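## Task

On the knob box, point knob D1 at the 9 o'clock mark and knob D2 at the 3 o'clock mark. Rows are lettered starting with A, the row closest to the box side that has the socket. When you look from the side away from the socket, each row's knob 1 is the leftmost. The marks ringing each knob are clock hours, with 12 o'clock at the central mark. All other knobs must still point at the marks they point at now. At the end the knobs must stay in position without the robot holding them.

## Robot and tools

Robot: two arms, left_arm and right_arm, each a 7-joint arm ending in a two-finger parallel gripper. The names are arm names, not sides of any image.

Frame: one scene frame for everything. Origin on the table top midway between the arms; +x goes out over the table, +z goes up, and left_arm sits on the +y side. Positions are in metres; orientations are quaternions written w first (qw, qx, qy, qz). A gripper's fingers point along its own +z and close along its own y. end_effector_position is the spot between the pads when closed; fingertips stick out about 19 mm past it closed, about 6 mm fully open, and move roughly 13 mm further out while closing, so keep that clearance above surfaces. Reported hand positions may be slightly wrong, more so when the arm is stretched far.

The row of numbers: every command uses a flat row of 18 numbers covering both arms: left_arm x, y, z, qw, qx, qy, qz, left gripper position, left gripper speed, then the same nine for right_arm. The x, y, z and quaternion are an absolute target pose in the scene frame, not an offset. Gripper position runs -1 to 1: +1 is fully open (85 mm), 0 about 41 mm, pads touch near -0.8, and -1 closes until blocked. Gripper speed runs -1 to 1 (about 20, 85 and 150 mm/s at -1, 0, +1). Grip force is set by the arm, roughly 190 to 235 N per pad. To leave a gripper unchanged, repeat its previous two numbers; 0 is a real command. To hold an arm still, resend its whole pose from the latest result plus its gripper numbers. To keep an orientation, resend the same quaternion rather than copying a drifted reported one.

Tools:
- execute_actions(actions): a list of actions; each action is a list of up to 15 rows of 18 numbers, one row per 1/30 s step; a short action repeats its final row to fill 15 steps. An empty list just reports state and images. A target more than 0.6 m from the gripper's current position along any of its own axes gets the action refused for both arms; a malformed action, or a first action failing this check, cancels the whole call.
- move(target, speed, blocking): target is one 18-number row; each gripper travels in a straight line toward its pose, both finishing together, in 0.5 to 10 s (cut off at 10 s). speed is the path top speed in m/s, 0.002 to 0.5, default 0.25; turning is capped at twice that in rad/s. Finger numbers are sent at the start. Paths ignore obstacles and the other arm; grippers lag, stray, and may overshoot speed near full stretch. With blocking=false the call returns after 0.5 s; then use wait or stop before further moves or actions.
- wait(seconds): 0 to 10; runs the scene with last commands held, returns early if a move ends.
- stop(): brakes a running move; needs stopping room; fingers keep moving.
- zoom_image(camera, region): camera is cam_head_left, cam_head_right, cam_left_wrist or cam_right_wrist; region [x0, y0, x1, y1] pixels from top-left, at most 504 by 504.
- finished_scene(scene): ends the current scene by its number; irreversible, and the goal must already hold.

Control behaviour: each step the commanded pose is clipped to within 70 mm and 16 degrees of the measured pose, and damped IK favours position over orientation. After an action the arm goes no further than the last clipped pose, so long travel needs more commands. Elbows stop just before straight. Joints slow and stop together.

Results: a state line left_arm: … | right_arm: … with each gripper's position and quaternion; Hand target lines show where the controller is steering; position_measured_pct is about 50 - 50 x finger position (0 = fully open); stopping below ~90 short of the request means something is held or blocking, ~90 or slightly above means pads met. A move: line gives the ending (done, off_target, moving, held, fault) and limits (paced = pose clipped; held = a check blocked some steps, after which the arm may jump fast), plus each gripper's distance to its pose. pose unreachable means the clearance check altered or blocked that arm's command. Images come from the four cameras in the order listed (each 504x504).

Avoid: knocking anything off the table; arms colliding or pressing on each other; hard impacts (faster moves hit harder; aiming deeper past contact presses harder). Contact torque reaching a joint limit (49.1 N m for waist, shoulder, upper arm roll, elbow; 30.9 for forearm roll, wrist pitch, wrist roll) freezes that arm for 10 s. Long holding heats motors: MOTOR HOT from 60 °C, and at 75 °C an OVER-TEMPERATURE FAULT lets the arm sag. For knobs, grip gently, turn, then release so each knob stays put on its own, leaving other knobs untouched.

Each tool is called after "Call:" by a JSON object that holds its "fn" and its "kwargs".

## Session

Call:
{"fn": "execute_actions", "kwargs": {"actions": []}}

Scene clock: 0.00 s.
left_arm: end_effector_position=(+0.4187, +0.7165, +0.3294) position_measured_pct=0.0 end_effector_quat_wxyz=(+0.046, +0.896, -0.437, +0.058) | right_arm: end_effector_position=(+0.1553, -0.1994, +0.3377) position_measured_pct=0.0 end_effector_quat_wxyz=(+0.174, +0.613, -0.670, -0.381)
Joint positions: left_arm=[-0.376  0.546 -0.32   1.064  0.301  1.612  2.961] | right_arm=[-0.411  0.18   0.022  1.92  -0.518  1.75   2.862]
Joint velocities: left_arm=[-0.001  0.     0.     0.001  0.001  0.     0.001] | right_arm=[ 0.001 -0.     0.002 -0.    -0.     0.     0.002]
Motor temperatures (°C, as the motors report them): left_arm=[34 31 33 28 32 34 39] | right_arm=[32 31 26 28 34 35 37]
Hand target (left_arm): +0.419, +0.717, +0.329; +0.046, +0.896, -0.437, +0.058
Hand target (right_arm): +0.155, -0.199, +0.338; -0.174, -0.613, +0.670, +0.381

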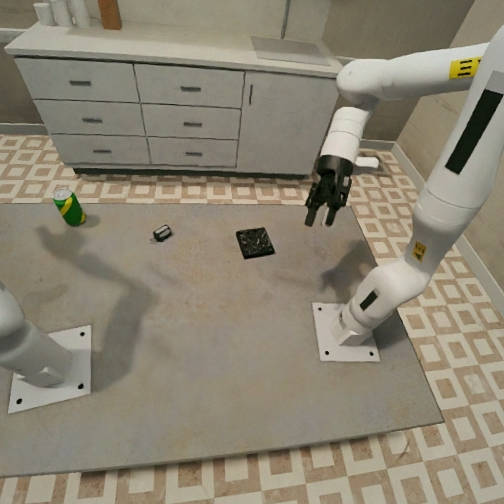

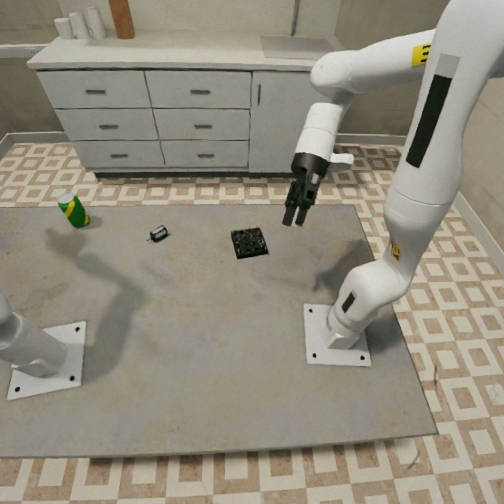

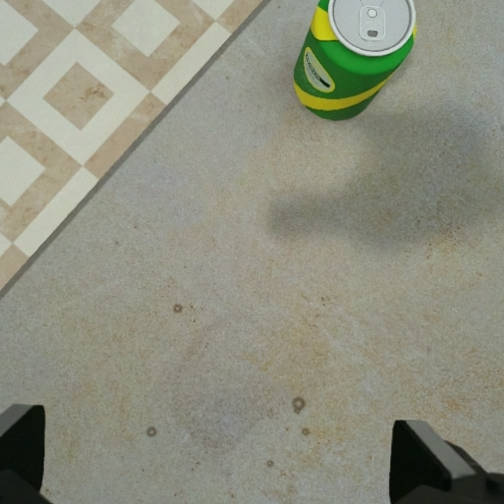

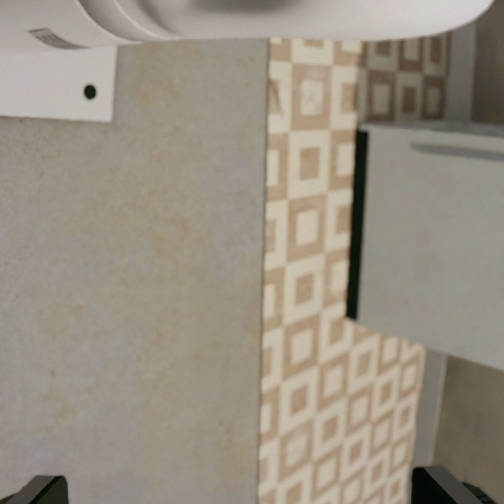

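Call:
{"fn": "zoom_image", "kwargs": {"camera": "cam_head_left", "region": [215, 205, 295, 285]}}

Call:
{"fn": "zoom_image", "kwargs": {"camera": "cam_head_right", "region": [210, 205, 290, 285]}}

Region (215, 205, 295, 285) of cam_head_left's 504x504 image, scaled by 6.300, with more detail than that image has.

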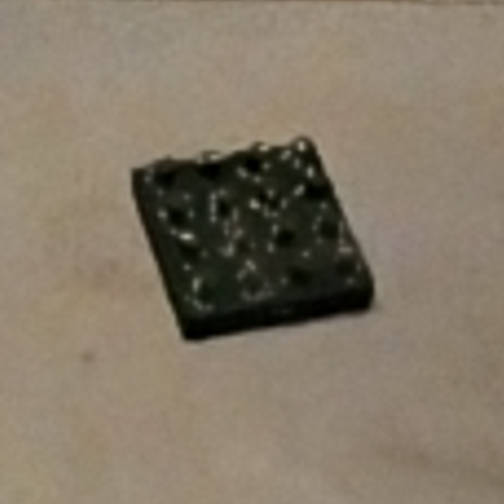

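Region (210, 205, 290, 285) of cam_head_right's 504x504 image, scaled by 6.300, with more detail than that image has.

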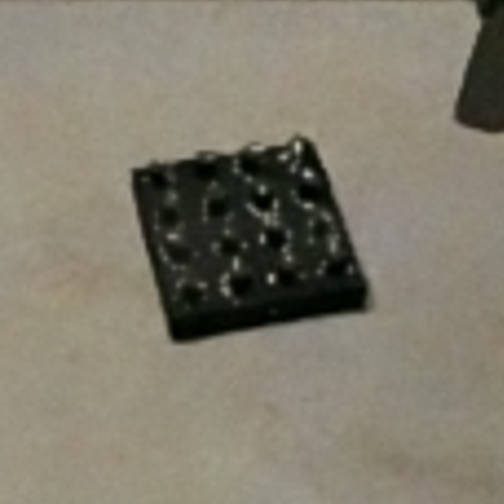

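Call:
{"fn": "move", "kwargs": {"target": [0.4187,0.7165,0.3294,0.046,0.896,-0.437,0.058,1,0, 0.30,-0.10,0.28,0,1,0,0,1,0], "speed": 0.4}}

Scene clock: 3.57 s.
left_arm: end_effector_position=(+0.4187, +0.7165, +0.3294) position_measured_pct=0.0 end_effector_quat_wxyz=(+0.046, +0.896, -0.437, +0.058) | right_arm: end_effector_position=(+0.2993, -0.0996, +0.2794) position_measured_pct=0.0 end_effector_quat_wxyz=(-0.001, +1.000, +0.000, +0.000)
Joint positions: left_arm=[-0.376  0.546 -0.321  1.064  0.301  1.612  2.961] | right_arm=[-0.697  0.207 -0.316  1.716  0.067  1.229  3.783]
Joint velocities: left_arm=[-0.001  0.     0.     0.     0.     0.     0.   ] | right_arm=[ 0.001 -0.003  0.     0.002  0.    -0.001  0.   ]
Motor temperatures (°C, as the motors report them): left_arm=[34 31 33 28 32 34 39] | right_arm=[32 32 26 28 34 35 37]
Hand target (left_arm): +0.419, +0.716, +0.329; +0.046, +0.896, -0.437, +0.058
Hand target (right_arm): +0.299, -0.100, +0.279; -0.001, +1.000, +0.000, +0.000
Off the commanded pose (left_arm): 0.000 m, 0 deg.
Off the commanded pose (right_arm): 0.001 m, 0 deg.
move: done

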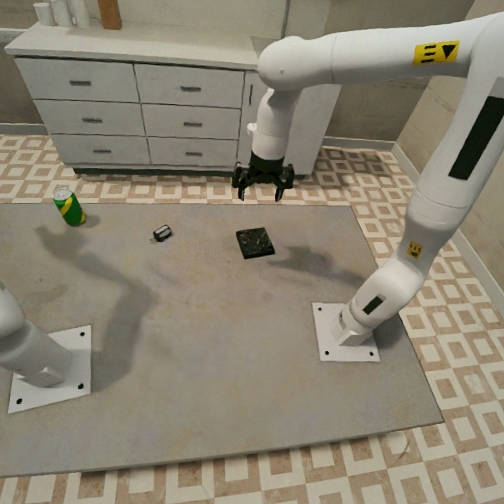

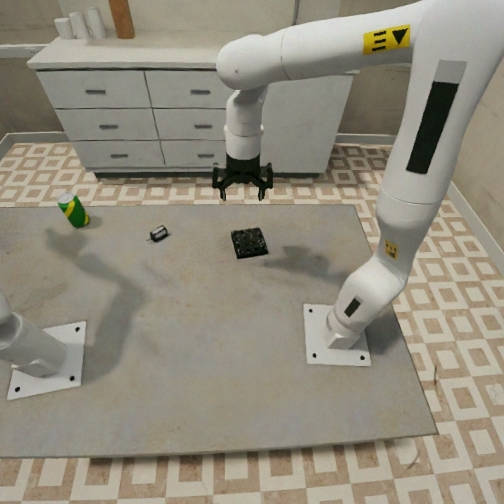

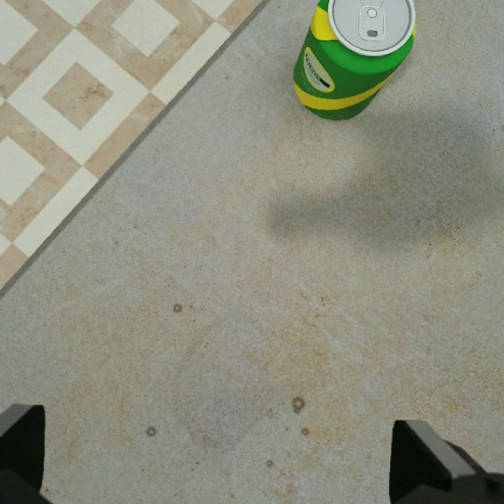

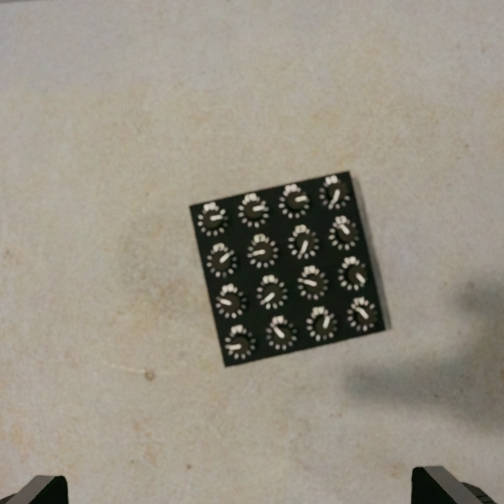

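Call:
{"fn": "zoom_image", "kwargs": {"camera": "cam_right_wrist", "region": [180, 160, 400, 380]}}

Region (180, 160, 400, 380) of cam_right_wrist's 504x504 image, scaled by 2.291.

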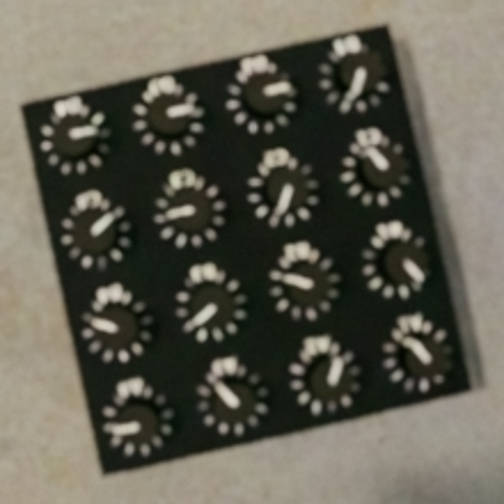

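Call:
{"fn": "move", "kwargs": {"target": [0.4187,0.7165,0.3294,0.046,0.896,-0.437,0.058,1,0, 0.30,-0.125,0.12,0,1,0,0,1,0], "speed": 0.3}}

Scene clock: 5.20 s.
left_arm: end_effector_position=(+0.4187, +0.7165, +0.3294) position_measured_pct=0.0 end_effector_quat_wxyz=(+0.046, +0.896, -0.437, +0.058) | right_arm: end_effector_position=(+0.2998, -0.1253, +0.1206) position_measured_pct=0.0 end_effector_quat_wxyz=(-0.000, +1.000, -0.000, +0.000)
Joint positions: left_arm=[-0.376  0.546 -0.321  1.064  0.301  1.612  2.961] | right_arm=[-0.694  0.4   -0.279  2.056  0.165  0.705  3.733]
Joint velocities: left_arm=[ 0.001 -0.001  0.     0.    -0.001  0.     0.001] | right_arm=[-0.003  0.007 -0.002  0.001  0.001 -0.    -0.001]
Motor temperatures (°C, as the motors report them): left_arm=[34 31 33 28 32 34 39] | right_arm=[32 32 26 28 34 35 37]
Hand target (left_arm): +0.419, +0.716, +0.329; +0.046, +0.896, -0.437, +0.058
Hand target (right_arm): +0.300, -0.125, +0.120; -0.000, +1.000, -0.000, -0.000
Off the commanded pose (left_arm): 0.000 m, 0 deg.
Off the commanded pose (right_arm): 0.001 m, 0 deg.
move: done

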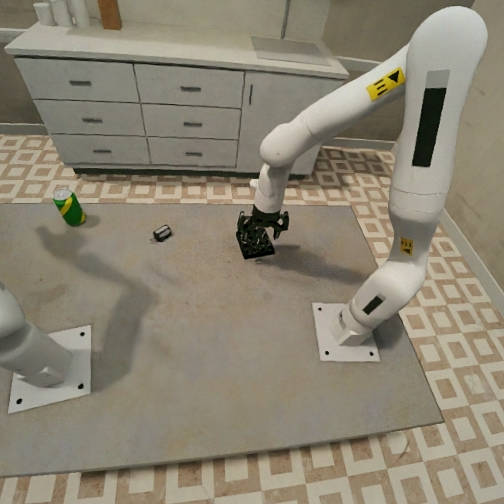

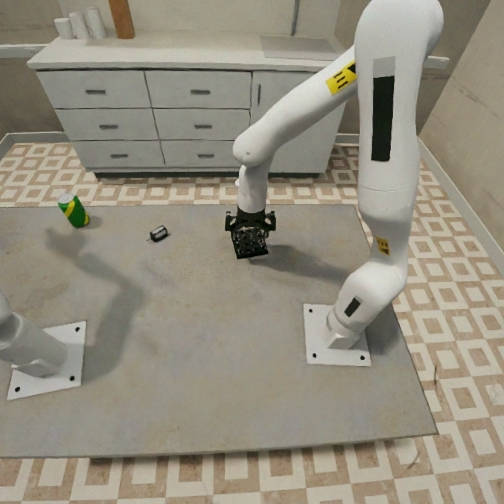

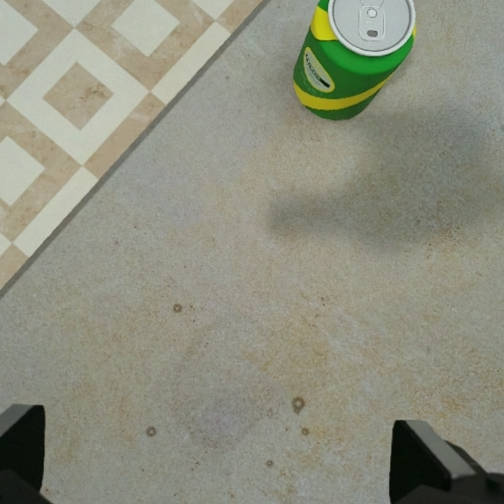

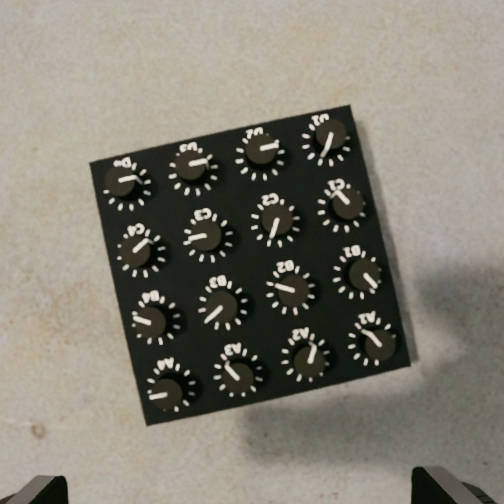

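Call:
{"fn": "zoom_image", "kwargs": {"camera": "cam_right_wrist", "region": [80, 90, 430, 440]}}

Region (80, 90, 430, 440) of cam_right_wrist's 504x504 image, scaled by 1.440.

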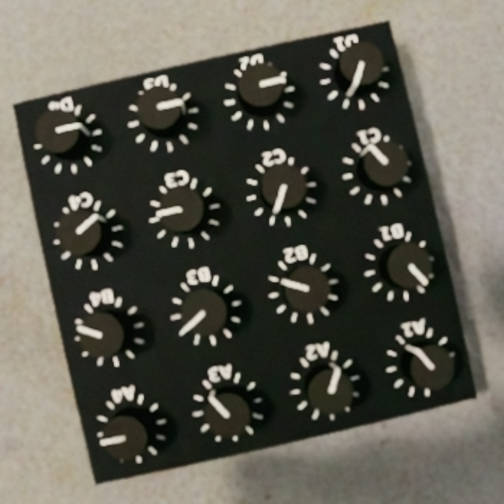

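Call:
{"fn": "move", "kwargs": {"target": [0.4187,0.7165,0.3294,0.046,0.896,-0.437,0.058,1,0, 0.412,-0.158,0.075,0,0.6293,0.7771,0,-0.45,1], "speed": 0.4}}

Scene clock: 12.47 s.
left_arm: end_effector_position=(+0.4187, +0.7165, +0.3294) position_measured_pct=0.0 end_effector_quat_wxyz=(+0.046, +0.896, -0.437, +0.058) | right_arm: end_effector_position=(+0.4118, -0.1566, +0.0755) position_measured_pct=72.6 end_effector_quat_wxyz=(-0.001, +0.629, +0.777, +0.001)
Joint positions: left_arm=[-0.376  0.546 -0.321  1.064  0.301  1.612  2.961] | right_arm=[-0.219  0.686 -0.665  1.856  0.574  0.799  5.404]
Joint velocities: left_arm=[ 0.    -0.     0.    -0.001  0.001  0.    -0.001] | right_arm=[ 0.004  0.004  0.003 -0.001 -0.003 -0.     0.001]
Motor temperatures (°C, as the motors report them): left_arm=[34 31 33 28 32 34 39] | right_arm=[32 32 26 28 34 35 37]
Hand target (left_arm): +0.419, +0.717, +0.329; +0.046, +0.896, -0.437, +0.058
Hand target (right_arm): +0.412, -0.157, +0.075; -0.001, +0.629, +0.777, +0.001
Off the commanded pose (left_arm): 0.000 m, 0 deg.
Off the commanded pose (right_arm): 0.001 m, 0 deg.
move: done

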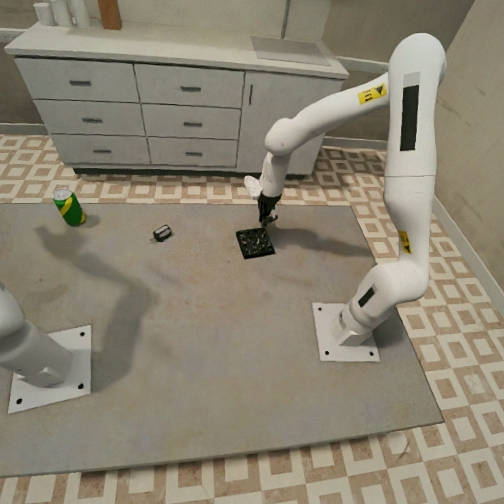

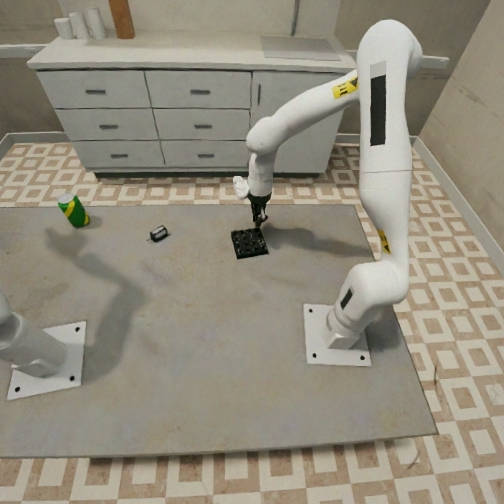

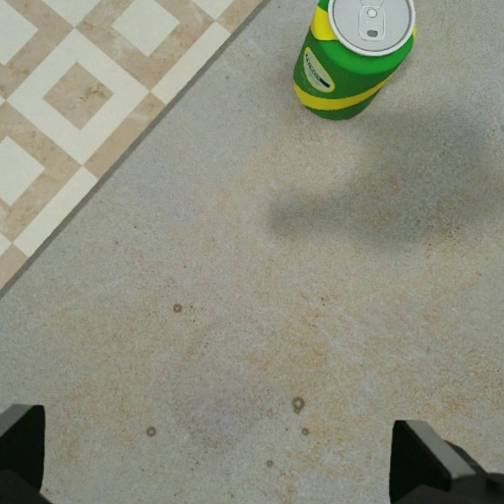

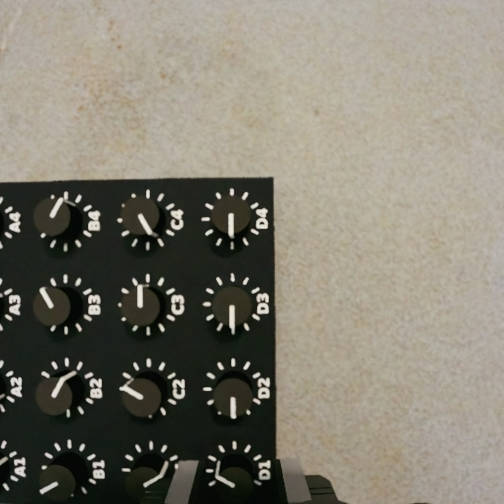

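Call:
{"fn": "zoom_image", "kwargs": {"camera": "cam_right_wrist", "region": [130, 350, 350, 504]}}

Region (130, 350, 350, 504) of cam_right_wrist's 504x504 image, scaled by 2.291; it fills the top 353 rows of this view, and the rest is white.

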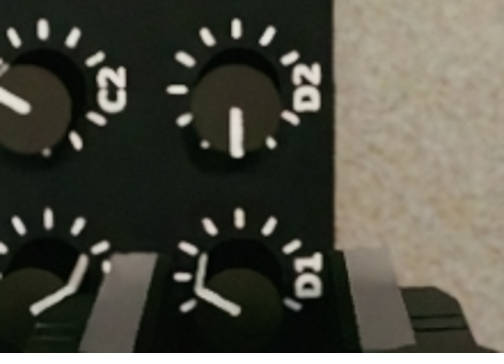

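Call:
{"fn": "zoom_image", "kwargs": {"camera": "cam_head_right", "region": [225, 190, 295, 260]}}

Region (225, 190, 295, 260) of cam_head_right's 504x504 image, scaled by 7.200, with more detail than that image has.

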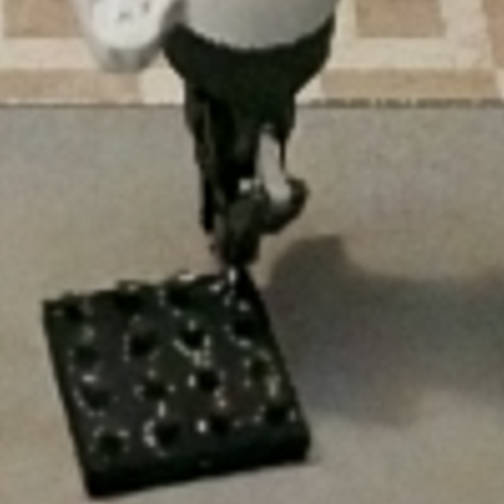

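Call:
{"fn": "move", "kwargs": {"target": [0.41,0.05,0.075,0.3536,0.6124,-0.6124,0.3536,1,0, 0.4105,-0.160,0.070,0,-0.1045,0.9945,0,-0.45,1], "speed": 0.35}}

Scene clock: 16.97 s.
left_arm: end_effector_position=(+0.4103, +0.0510, +0.0744) position_measured_pct=0.0 end_effector_quat_wxyz=(-0.354, -0.614, +0.613, -0.350) | right_arm: end_effector_position=(+0.4105, -0.1598, +0.0704) position_measured_pct=72.6 end_effector_quat_wxyz=(+0.000, -0.105, +0.994, +0.000)
Joint positions: left_arm=[0.15  0.982 0.334 1.908 1.46  0.76  1.922] | right_arm=[-0.014  0.839 -1.028  1.862  0.878  0.976  6.719]
Joint velocities: left_arm=[ 0.001  0.003  0.    -0.    -0.    -0.001  0.001] | right_arm=[ 0.001  0.    -0.001 -0.    -0.    -0.    -0.   ]
Motor temperatures (°C, as the motors report them): left_arm=[34 32 33 28 32 34 39] | right_arm=[32 32 26 28 34 35 37]
Hand target (left_arm): +0.410, +0.051, +0.074; +0.354, +0.614, -0.613, +0.350
Hand target (right_arm): +0.411, -0.160, +0.070; +0.000, -0.105, +0.994, +0.000
Off the commanded pose (left_arm): 0.001 m, 0 deg.
Off the commanded pose (right_arm): 0.000 m, 0 deg.
move: done

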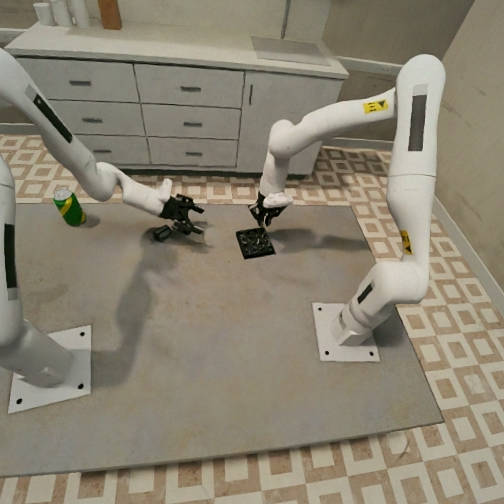

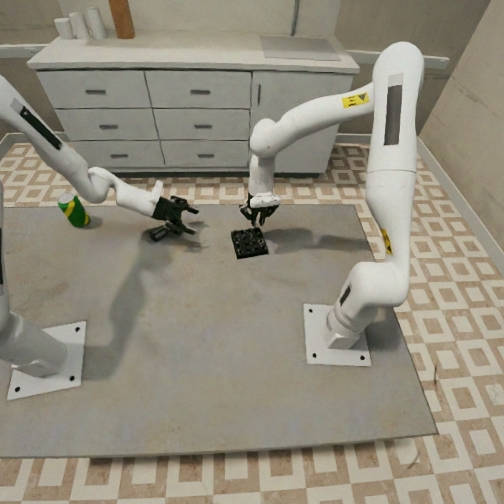

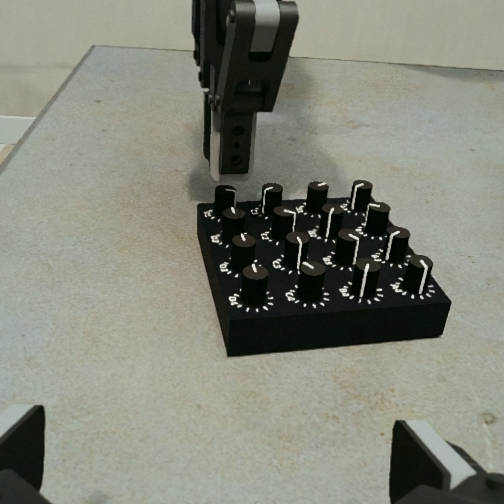

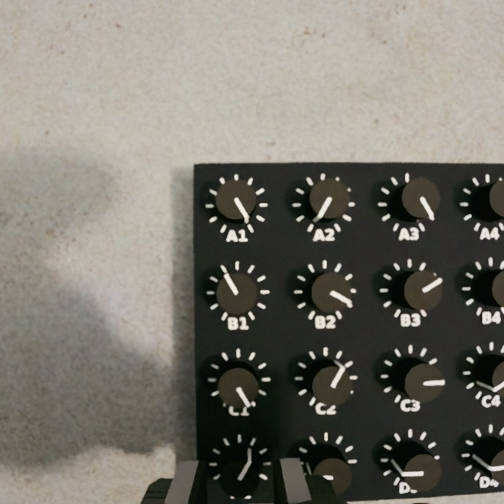

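Call:
{"fn": "zoom_image", "kwargs": {"camera": "cam_left_wrist", "region": [170, 90, 330, 250]}}

Call:
{"fn": "zoom_image", "kwargs": {"camera": "cam_right_wrist", "region": [140, 340, 340, 504]}}

Region (170, 90, 330, 250) of cam_left_wrist's 504x504 image, scaled by 3.150.

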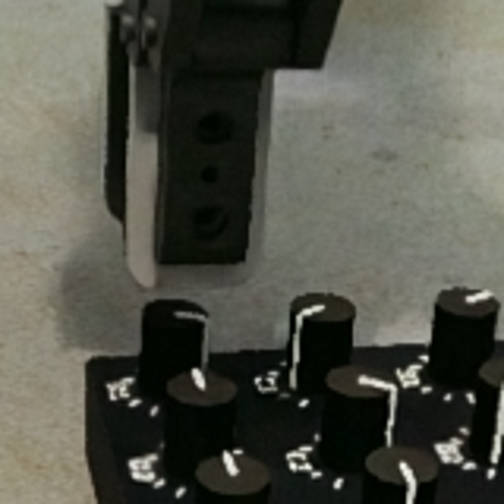

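Region (140, 340, 340, 504) of cam_right_wrist's 504x504 image, scaled by 2.520; it fills the top 413 rows of this view, and the rest is white.

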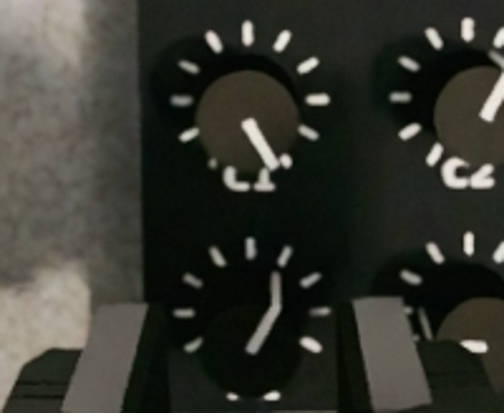

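Call:
{"fn": "move", "kwargs": {"target": [0.4103,0.051,0.0744,0.354,0.614,-0.613,0.350,1,0, 0.4105,-0.160,0.057,0,-0.1045,0.9945,0,-0.5,0], "speed": 0.03}}

Call:
{"fn": "zoom_image", "kwargs": {"camera": "cam_left_wrist", "region": [170, 110, 330, 270]}}

Scene clock: 19.00 s.
left_arm: end_effector_position=(+0.4103, +0.0510, +0.0744) position_measured_pct=0.0 end_effector_quat_wxyz=(-0.354, -0.614, +0.613, -0.350) | right_arm: end_effector_position=(+0.4106, -0.1601, +0.0571) position_measured_pct=75.0 end_effector_quat_wxyz=(+0.000, -0.104, +0.995, +0.000)
Joint positions: left_arm=[0.15  0.981 0.334 1.907 1.458 0.76  1.925] | right_arm=[-0.026  0.861 -1.006  1.872  0.906  0.951  6.698]
Joint velocities: left_arm=[-0.  0.  0.  0. -0. -0. -0.] | right_arm=[-0.001  0.002 -0.001 -0.001 -0.    -0.001 -0.   ]
Motor temperatures (°C, as the motors report them): left_arm=[34 32 33 28 32 34 39] | right_arm=[32 32 26 28 34 35 37]
Hand target (left_arm): +0.410, +0.051, +0.074; +0.354, +0.614, -0.613, +0.350
Hand target (right_arm): +0.410, -0.160, +0.057; -0.000, -0.104, +0.995, +0.000
Off the commanded pose (left_arm): 0.000 m, 0 deg.
Off the commanded pose (right_arm): 0.000 m, 0 deg.
move: done

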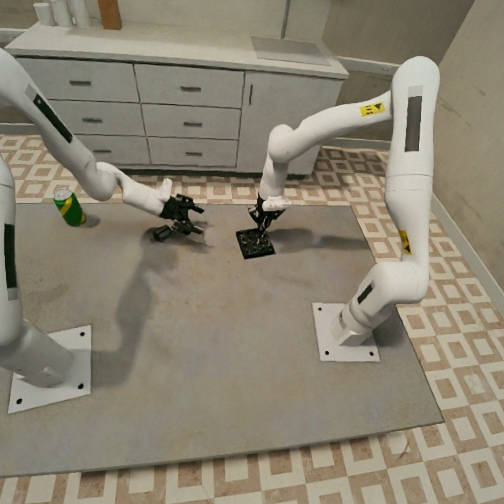

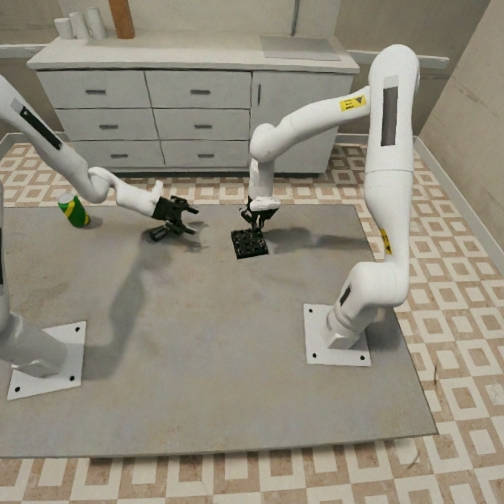

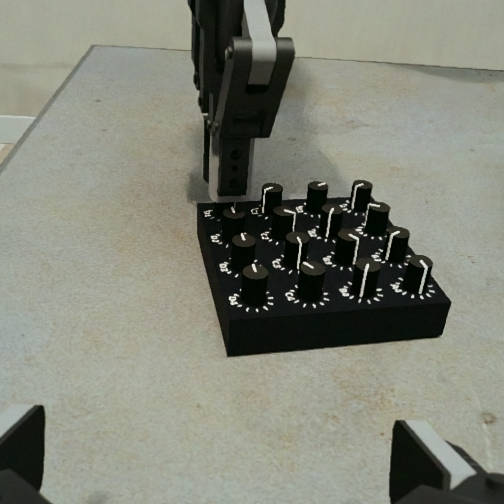

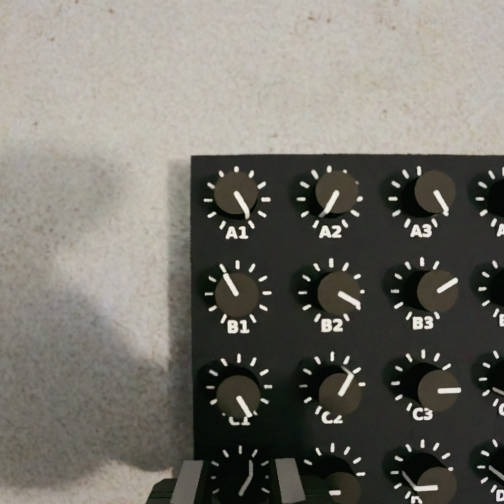

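Region (170, 110, 330, 270) of cam_left_wrist's 504x504 image, scaled by 3.150.

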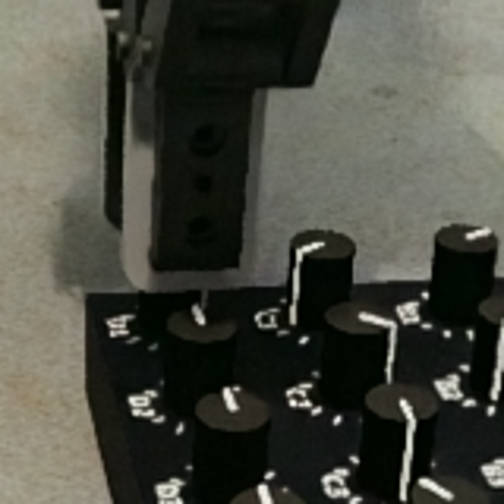

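Call:
{"fn": "move", "kwargs": {"target": [0.4103,0.051,0.0744,0.354,0.614,-0.613,0.350,1,0, 0.4105,-0.160,0.0525,0,-0.1045,0.9945,0,-0.5,0], "speed": 0.02}}

Call:
{"fn": "execute_actions", "kwargs": {"actions": [[[0.4103,0.051,0.0744,0.354,0.614,-0.613,0.350,1,0, 0.4105,-0.160,0.0525,0,-0.1045,0.9945,0,-0.62,-1]]]}}

Call:
{"fn": "zoom_image", "kwargs": {"camera": "cam_right_wrist", "region": [140, 340, 340, 504]}}

Scene clock: 20.23 s.
left_arm: end_effector_position=(+0.4103, +0.0510, +0.0744) position_measured_pct=0.0 end_effector_quat_wxyz=(-0.354, -0.614, +0.613, -0.350) | right_arm: end_effector_position=(+0.4105, -0.1600, +0.0525) position_measured_pct=75.0 end_effector_quat_wxyz=(+0.000, -0.104, +0.995, +0.000)
Joint positions: left_arm=[0.15  0.981 0.334 1.907 1.458 0.76  1.925] | right_arm=[-0.031  0.868 -0.999  1.875  0.916  0.943  6.691]
Joint velocities: left_arm=[-0.001 -0.002 -0.     0.    -0.     0.001  0.   ] | right_arm=[ 0.     0.001  0.     0.     0.    -0.     0.   ]
Motor temperatures (°C, as the motors report them): left_arm=[34 32 33 28 32 34 39] | right_arm=[32 32 26 28 34 35 37]
Hand target (left_arm): +0.410, +0.051, +0.074; +0.354, +0.614, -0.613, +0.350
Hand target (right_arm): +0.410, -0.160, +0.053; -0.000, -0.104, +0.995, +0.000
Off the commanded pose (left_arm): 0.000 m, 0 deg.
Off the commanded pose (right_arm): 0.000 m, 0 deg.
move: done

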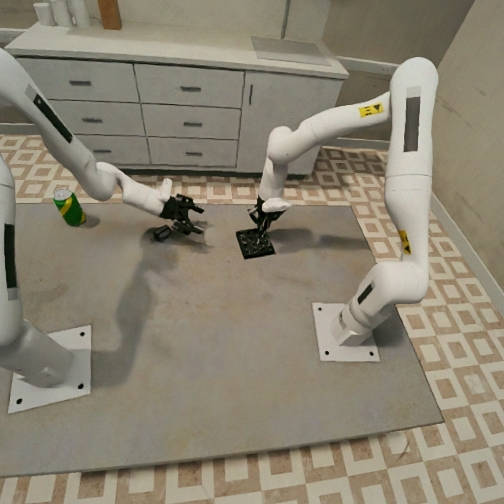

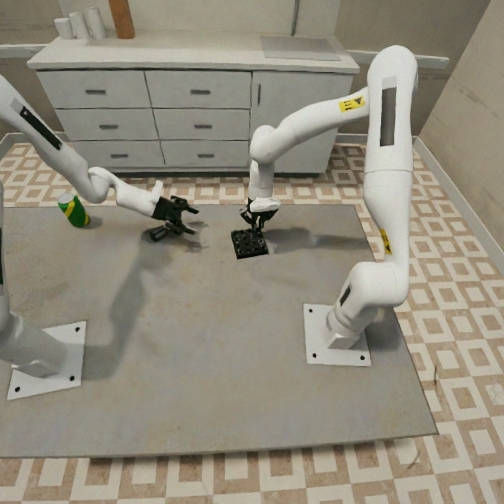

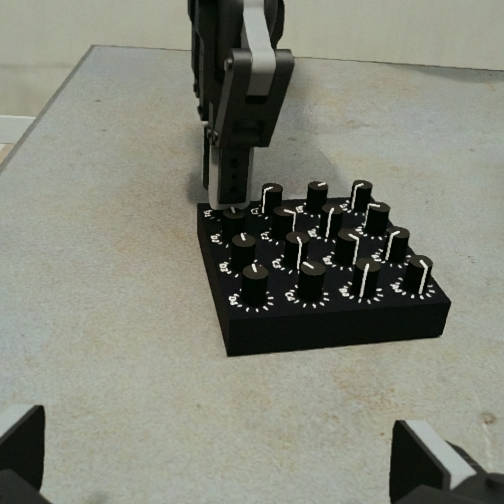

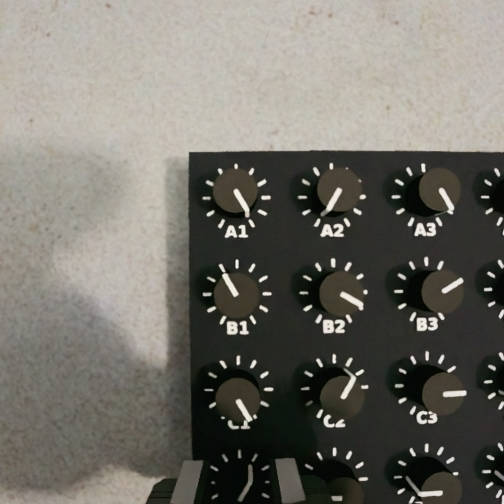

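Scene clock: 20.73 s.
left_arm: end_effector_position=(+0.4103, +0.0510, +0.0744) position_measured_pct=0.0 end_effector_quat_wxyz=(-0.354, -0.614, +0.613, -0.350) | right_arm: end_effector_position=(+0.4106, -0.1602, +0.0525) position_measured_pct=80.2 end_effector_quat_wxyz=(+0.000, -0.104, +0.995, -0.000)
Joint positions: left_arm=[0.15  0.981 0.334 1.907 1.458 0.76  1.925] | right_arm=[-0.031  0.868 -0.999  1.875  0.916  0.943  6.691]
Joint velocities: left_arm=[ 0.    -0.001  0.    -0.001 -0.     0.002 -0.   ] | right_arm=[-0.    -0.     0.001 -0.001  0.     0.    -0.   ]
Motor temperatures (°C, as the motors report them): left_arm=[34 32 33 28 32 34 39] | right_arm=[32 32 26 28 34 35 37]
Hand target (left_arm): +0.410, +0.051, +0.074; +0.354, +0.614, -0.613, +0.350
Hand target (right_arm): +0.410, -0.160, +0.053; -0.000, -0.105, +0.995, -0.000
Off the commanded pose (left_arm): 0.000 m, 0 deg.
Off the commanded pose (right_arm): 0.000 m, 0 deg.

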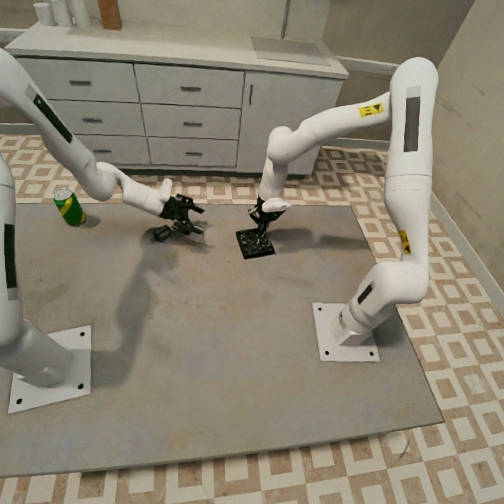

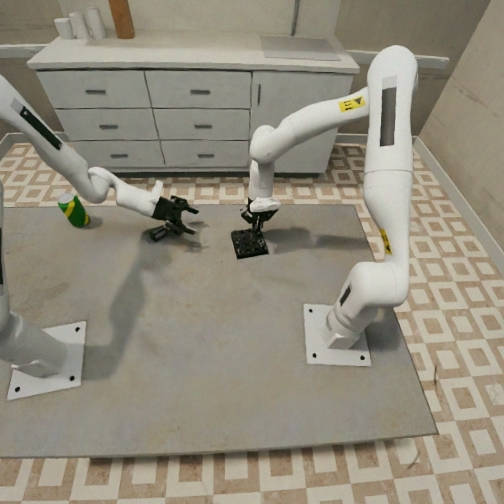

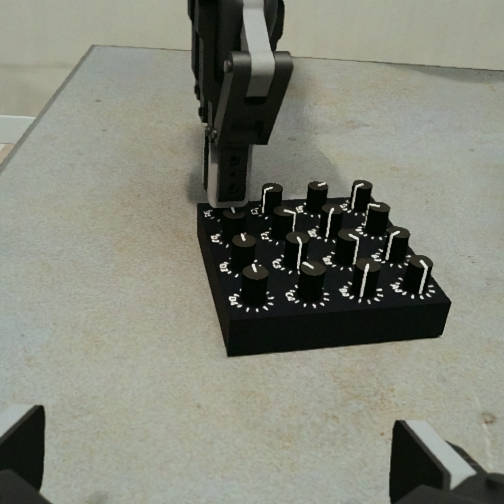

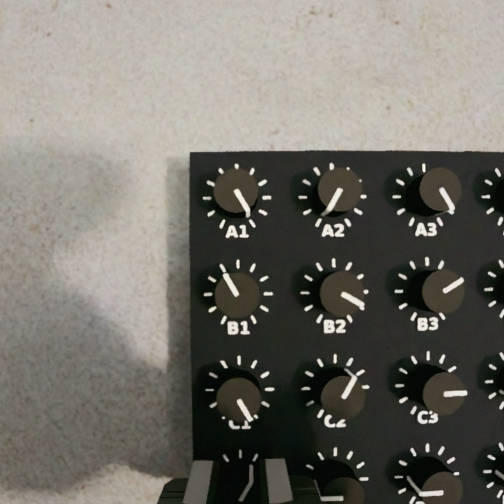

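Region (140, 340, 340, 504) of cam_right_wrist's 504x504 image, scaled by 2.520; it fills the top 413 rows of this view, and the rest is white.

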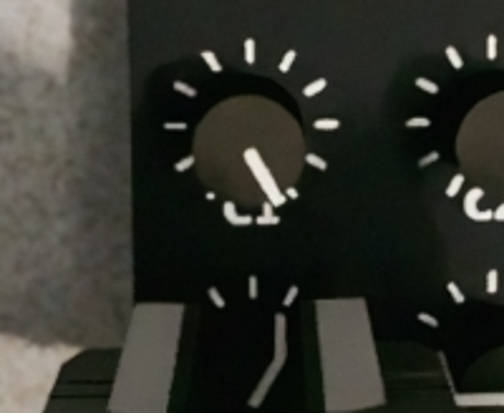

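Call:
{"fn": "move", "kwargs": {"target": [0.4103,0.051,0.0744,0.354,0.614,-0.613,0.350,1,0, 0.4105,-0.160,0.0525,0,-0.5878,0.8090,0,-0.62,-1], "speed": 0.2}}

Call:
{"fn": "zoom_image", "kwargs": {"camera": "cam_left_wrist", "region": [170, 110, 330, 270]}}

Scene clock: 24.00 s.
left_arm: end_effector_position=(+0.4103, +0.0510, +0.0744) position_measured_pct=0.0 end_effector_quat_wxyz=(-0.354, -0.614, +0.613, -0.350) | right_arm: end_effector_position=(+0.4106, -0.1601, +0.0527) position_measured_pct=80.2 end_effector_quat_wxyz=(+0.000, -0.588, +0.809, -0.000)
Joint positions: left_arm=[0.15  0.981 0.334 1.907 1.458 0.76  1.925] | right_arm=[ 0.051  0.982 -1.19   1.872  1.055  1.093  7.634]
Joint velocities: left_arm=[ 0.001  0.    -0.     0.001 -0.     0.    -0.001] | right_arm=[ 0.001  0.001  0.     0.    -0.001 -0.     0.001]
Motor temperatures (°C, as the motors report them): left_arm=[34 32 33 28 32 34 39] | right_arm=[32 32 26 28 34 35 37]
Hand target (left_arm): +0.410, +0.051, +0.074; +0.354, +0.614, -0.613, +0.350
Hand target (right_arm): +0.411, -0.160, +0.053; +0.000, -0.588, +0.809, +0.000
Off the commanded pose (left_arm): 0.000 m, 0 deg.
Off the commanded pose (right_arm): 0.000 m, 0 deg.
move: done

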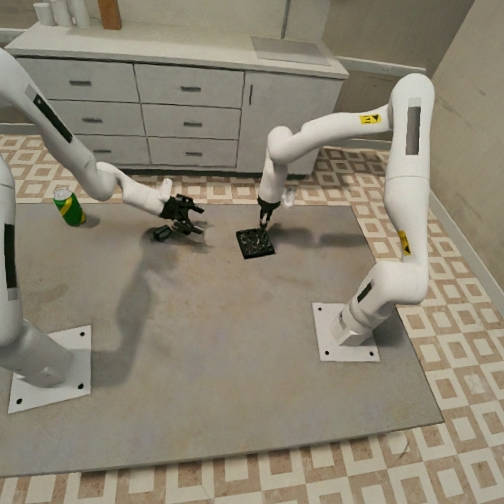

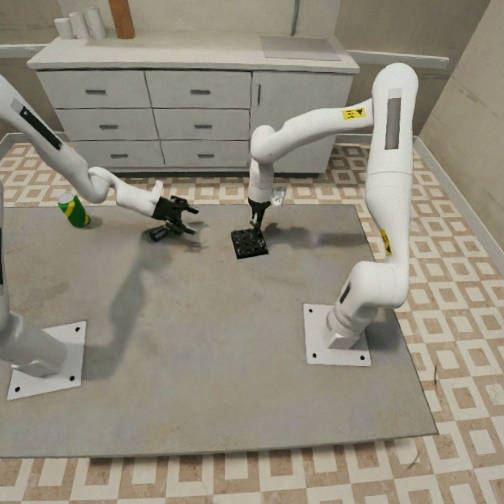

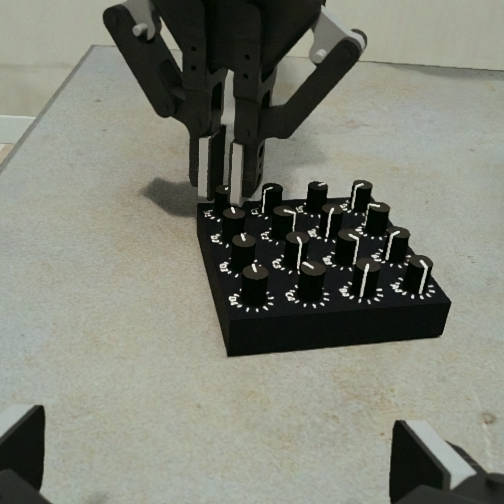

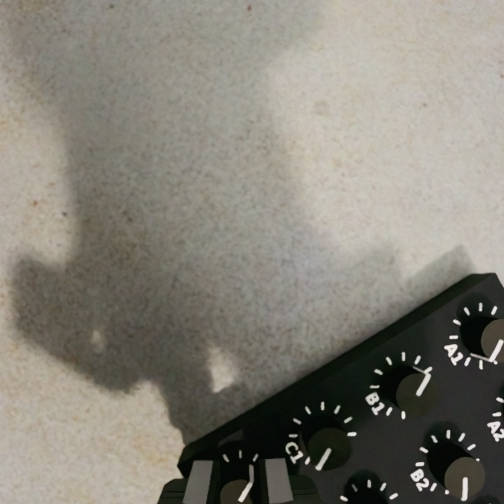

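Region (170, 110, 330, 270) of cam_left_wrist's 504x504 image, scaled by 3.150.

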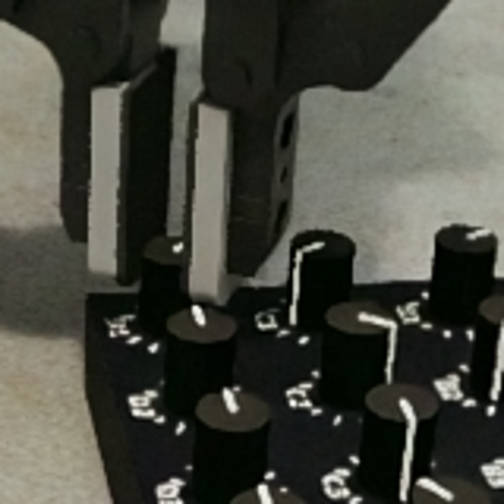

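Call:
{"fn": "move", "kwargs": {"target": [0.4103,0.051,0.0744,0.354,0.614,-0.613,0.350,1,0, 0.4105,-0.160,0.0525,0,-0.9135,0.4067,0,-0.62,-1], "speed": 0.25}}

Call:
{"fn": "zoom_image", "kwargs": {"camera": "cam_right_wrist", "region": [160, 404, 320, 504]}}

Scene clock: 26.67 s.
left_arm: end_effector_position=(+0.4103, +0.0510, +0.0744) position_measured_pct=0.0 end_effector_quat_wxyz=(-0.354, -0.614, +0.613, -0.350) | right_arm: end_effector_position=(+0.4106, -0.1601, +0.0529) position_measured_pct=80.2 end_effector_quat_wxyz=(-0.000, +0.914, -0.407, +0.000)
Joint positions: left_arm=[0.15  0.981 0.334 1.907 1.458 0.76  1.925] | right_arm=[ 0.098  1.092 -1.341  1.871  1.157  1.235  8.611]
Joint velocities: left_arm=[-0.001  0.001 -0.     0.     0.001 -0.001  0.   ] | right_arm=[ 0.     0.001 -0.001 -0.001 -0.001 -0.     0.   ]
Motor temperatures (°C, as the motors report them): left_arm=[34 32 33 28 32 34 39] | right_arm=[32 32 26 28 34 35 37]
Hand target (left_arm): +0.410, +0.051, +0.074; +0.354, +0.614, -0.613, +0.350
Hand target (right_arm): +0.411, -0.160, +0.053; -0.000, +0.914, -0.407, +0.000
Off the commanded pose (left_arm): 0.000 m, 0 deg.
Off the commanded pose (right_arm): 0.000 m, 0 deg.
move: done

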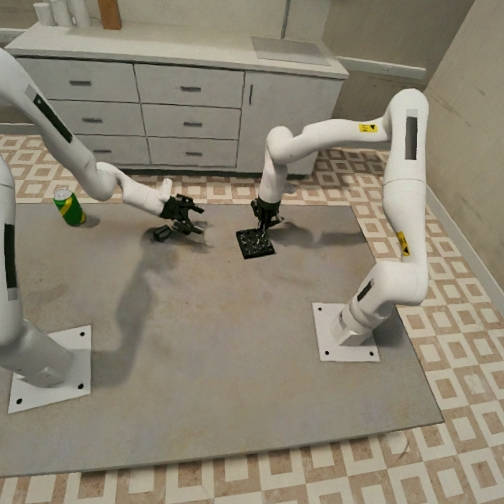

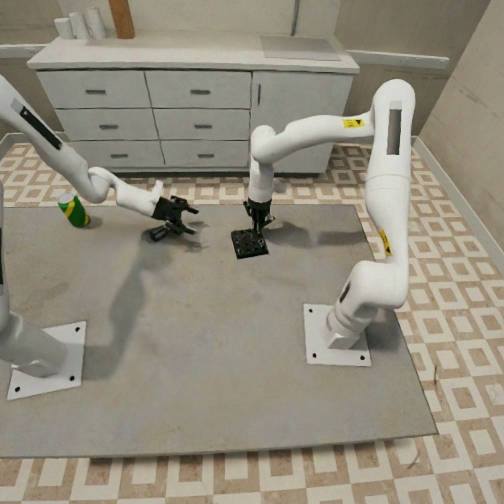

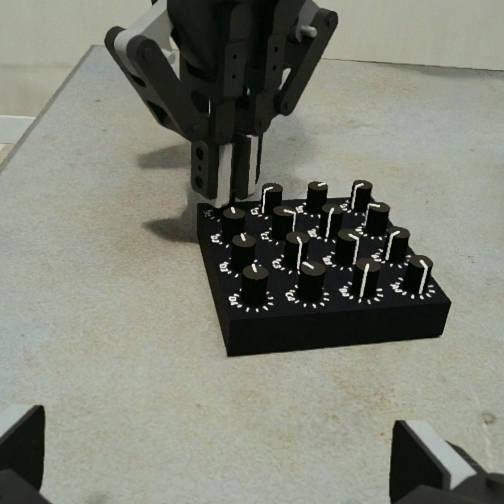

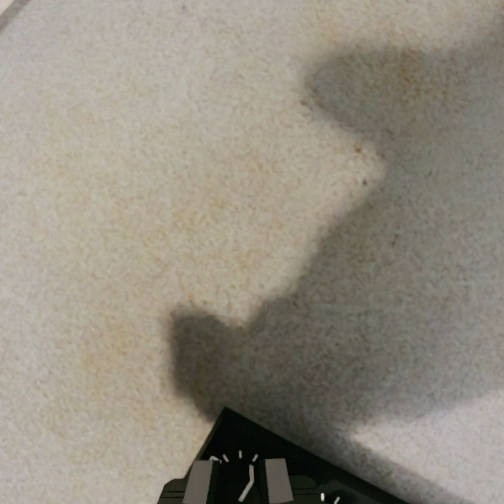

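Region (160, 404, 320, 504) of cam_right_wrist's 504x504 image, scaled by 3.150; it fills the top 315 rows of this view, and the rest is white.

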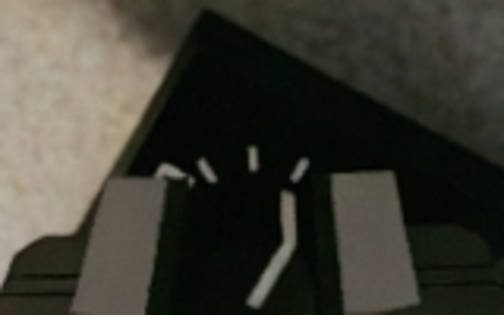

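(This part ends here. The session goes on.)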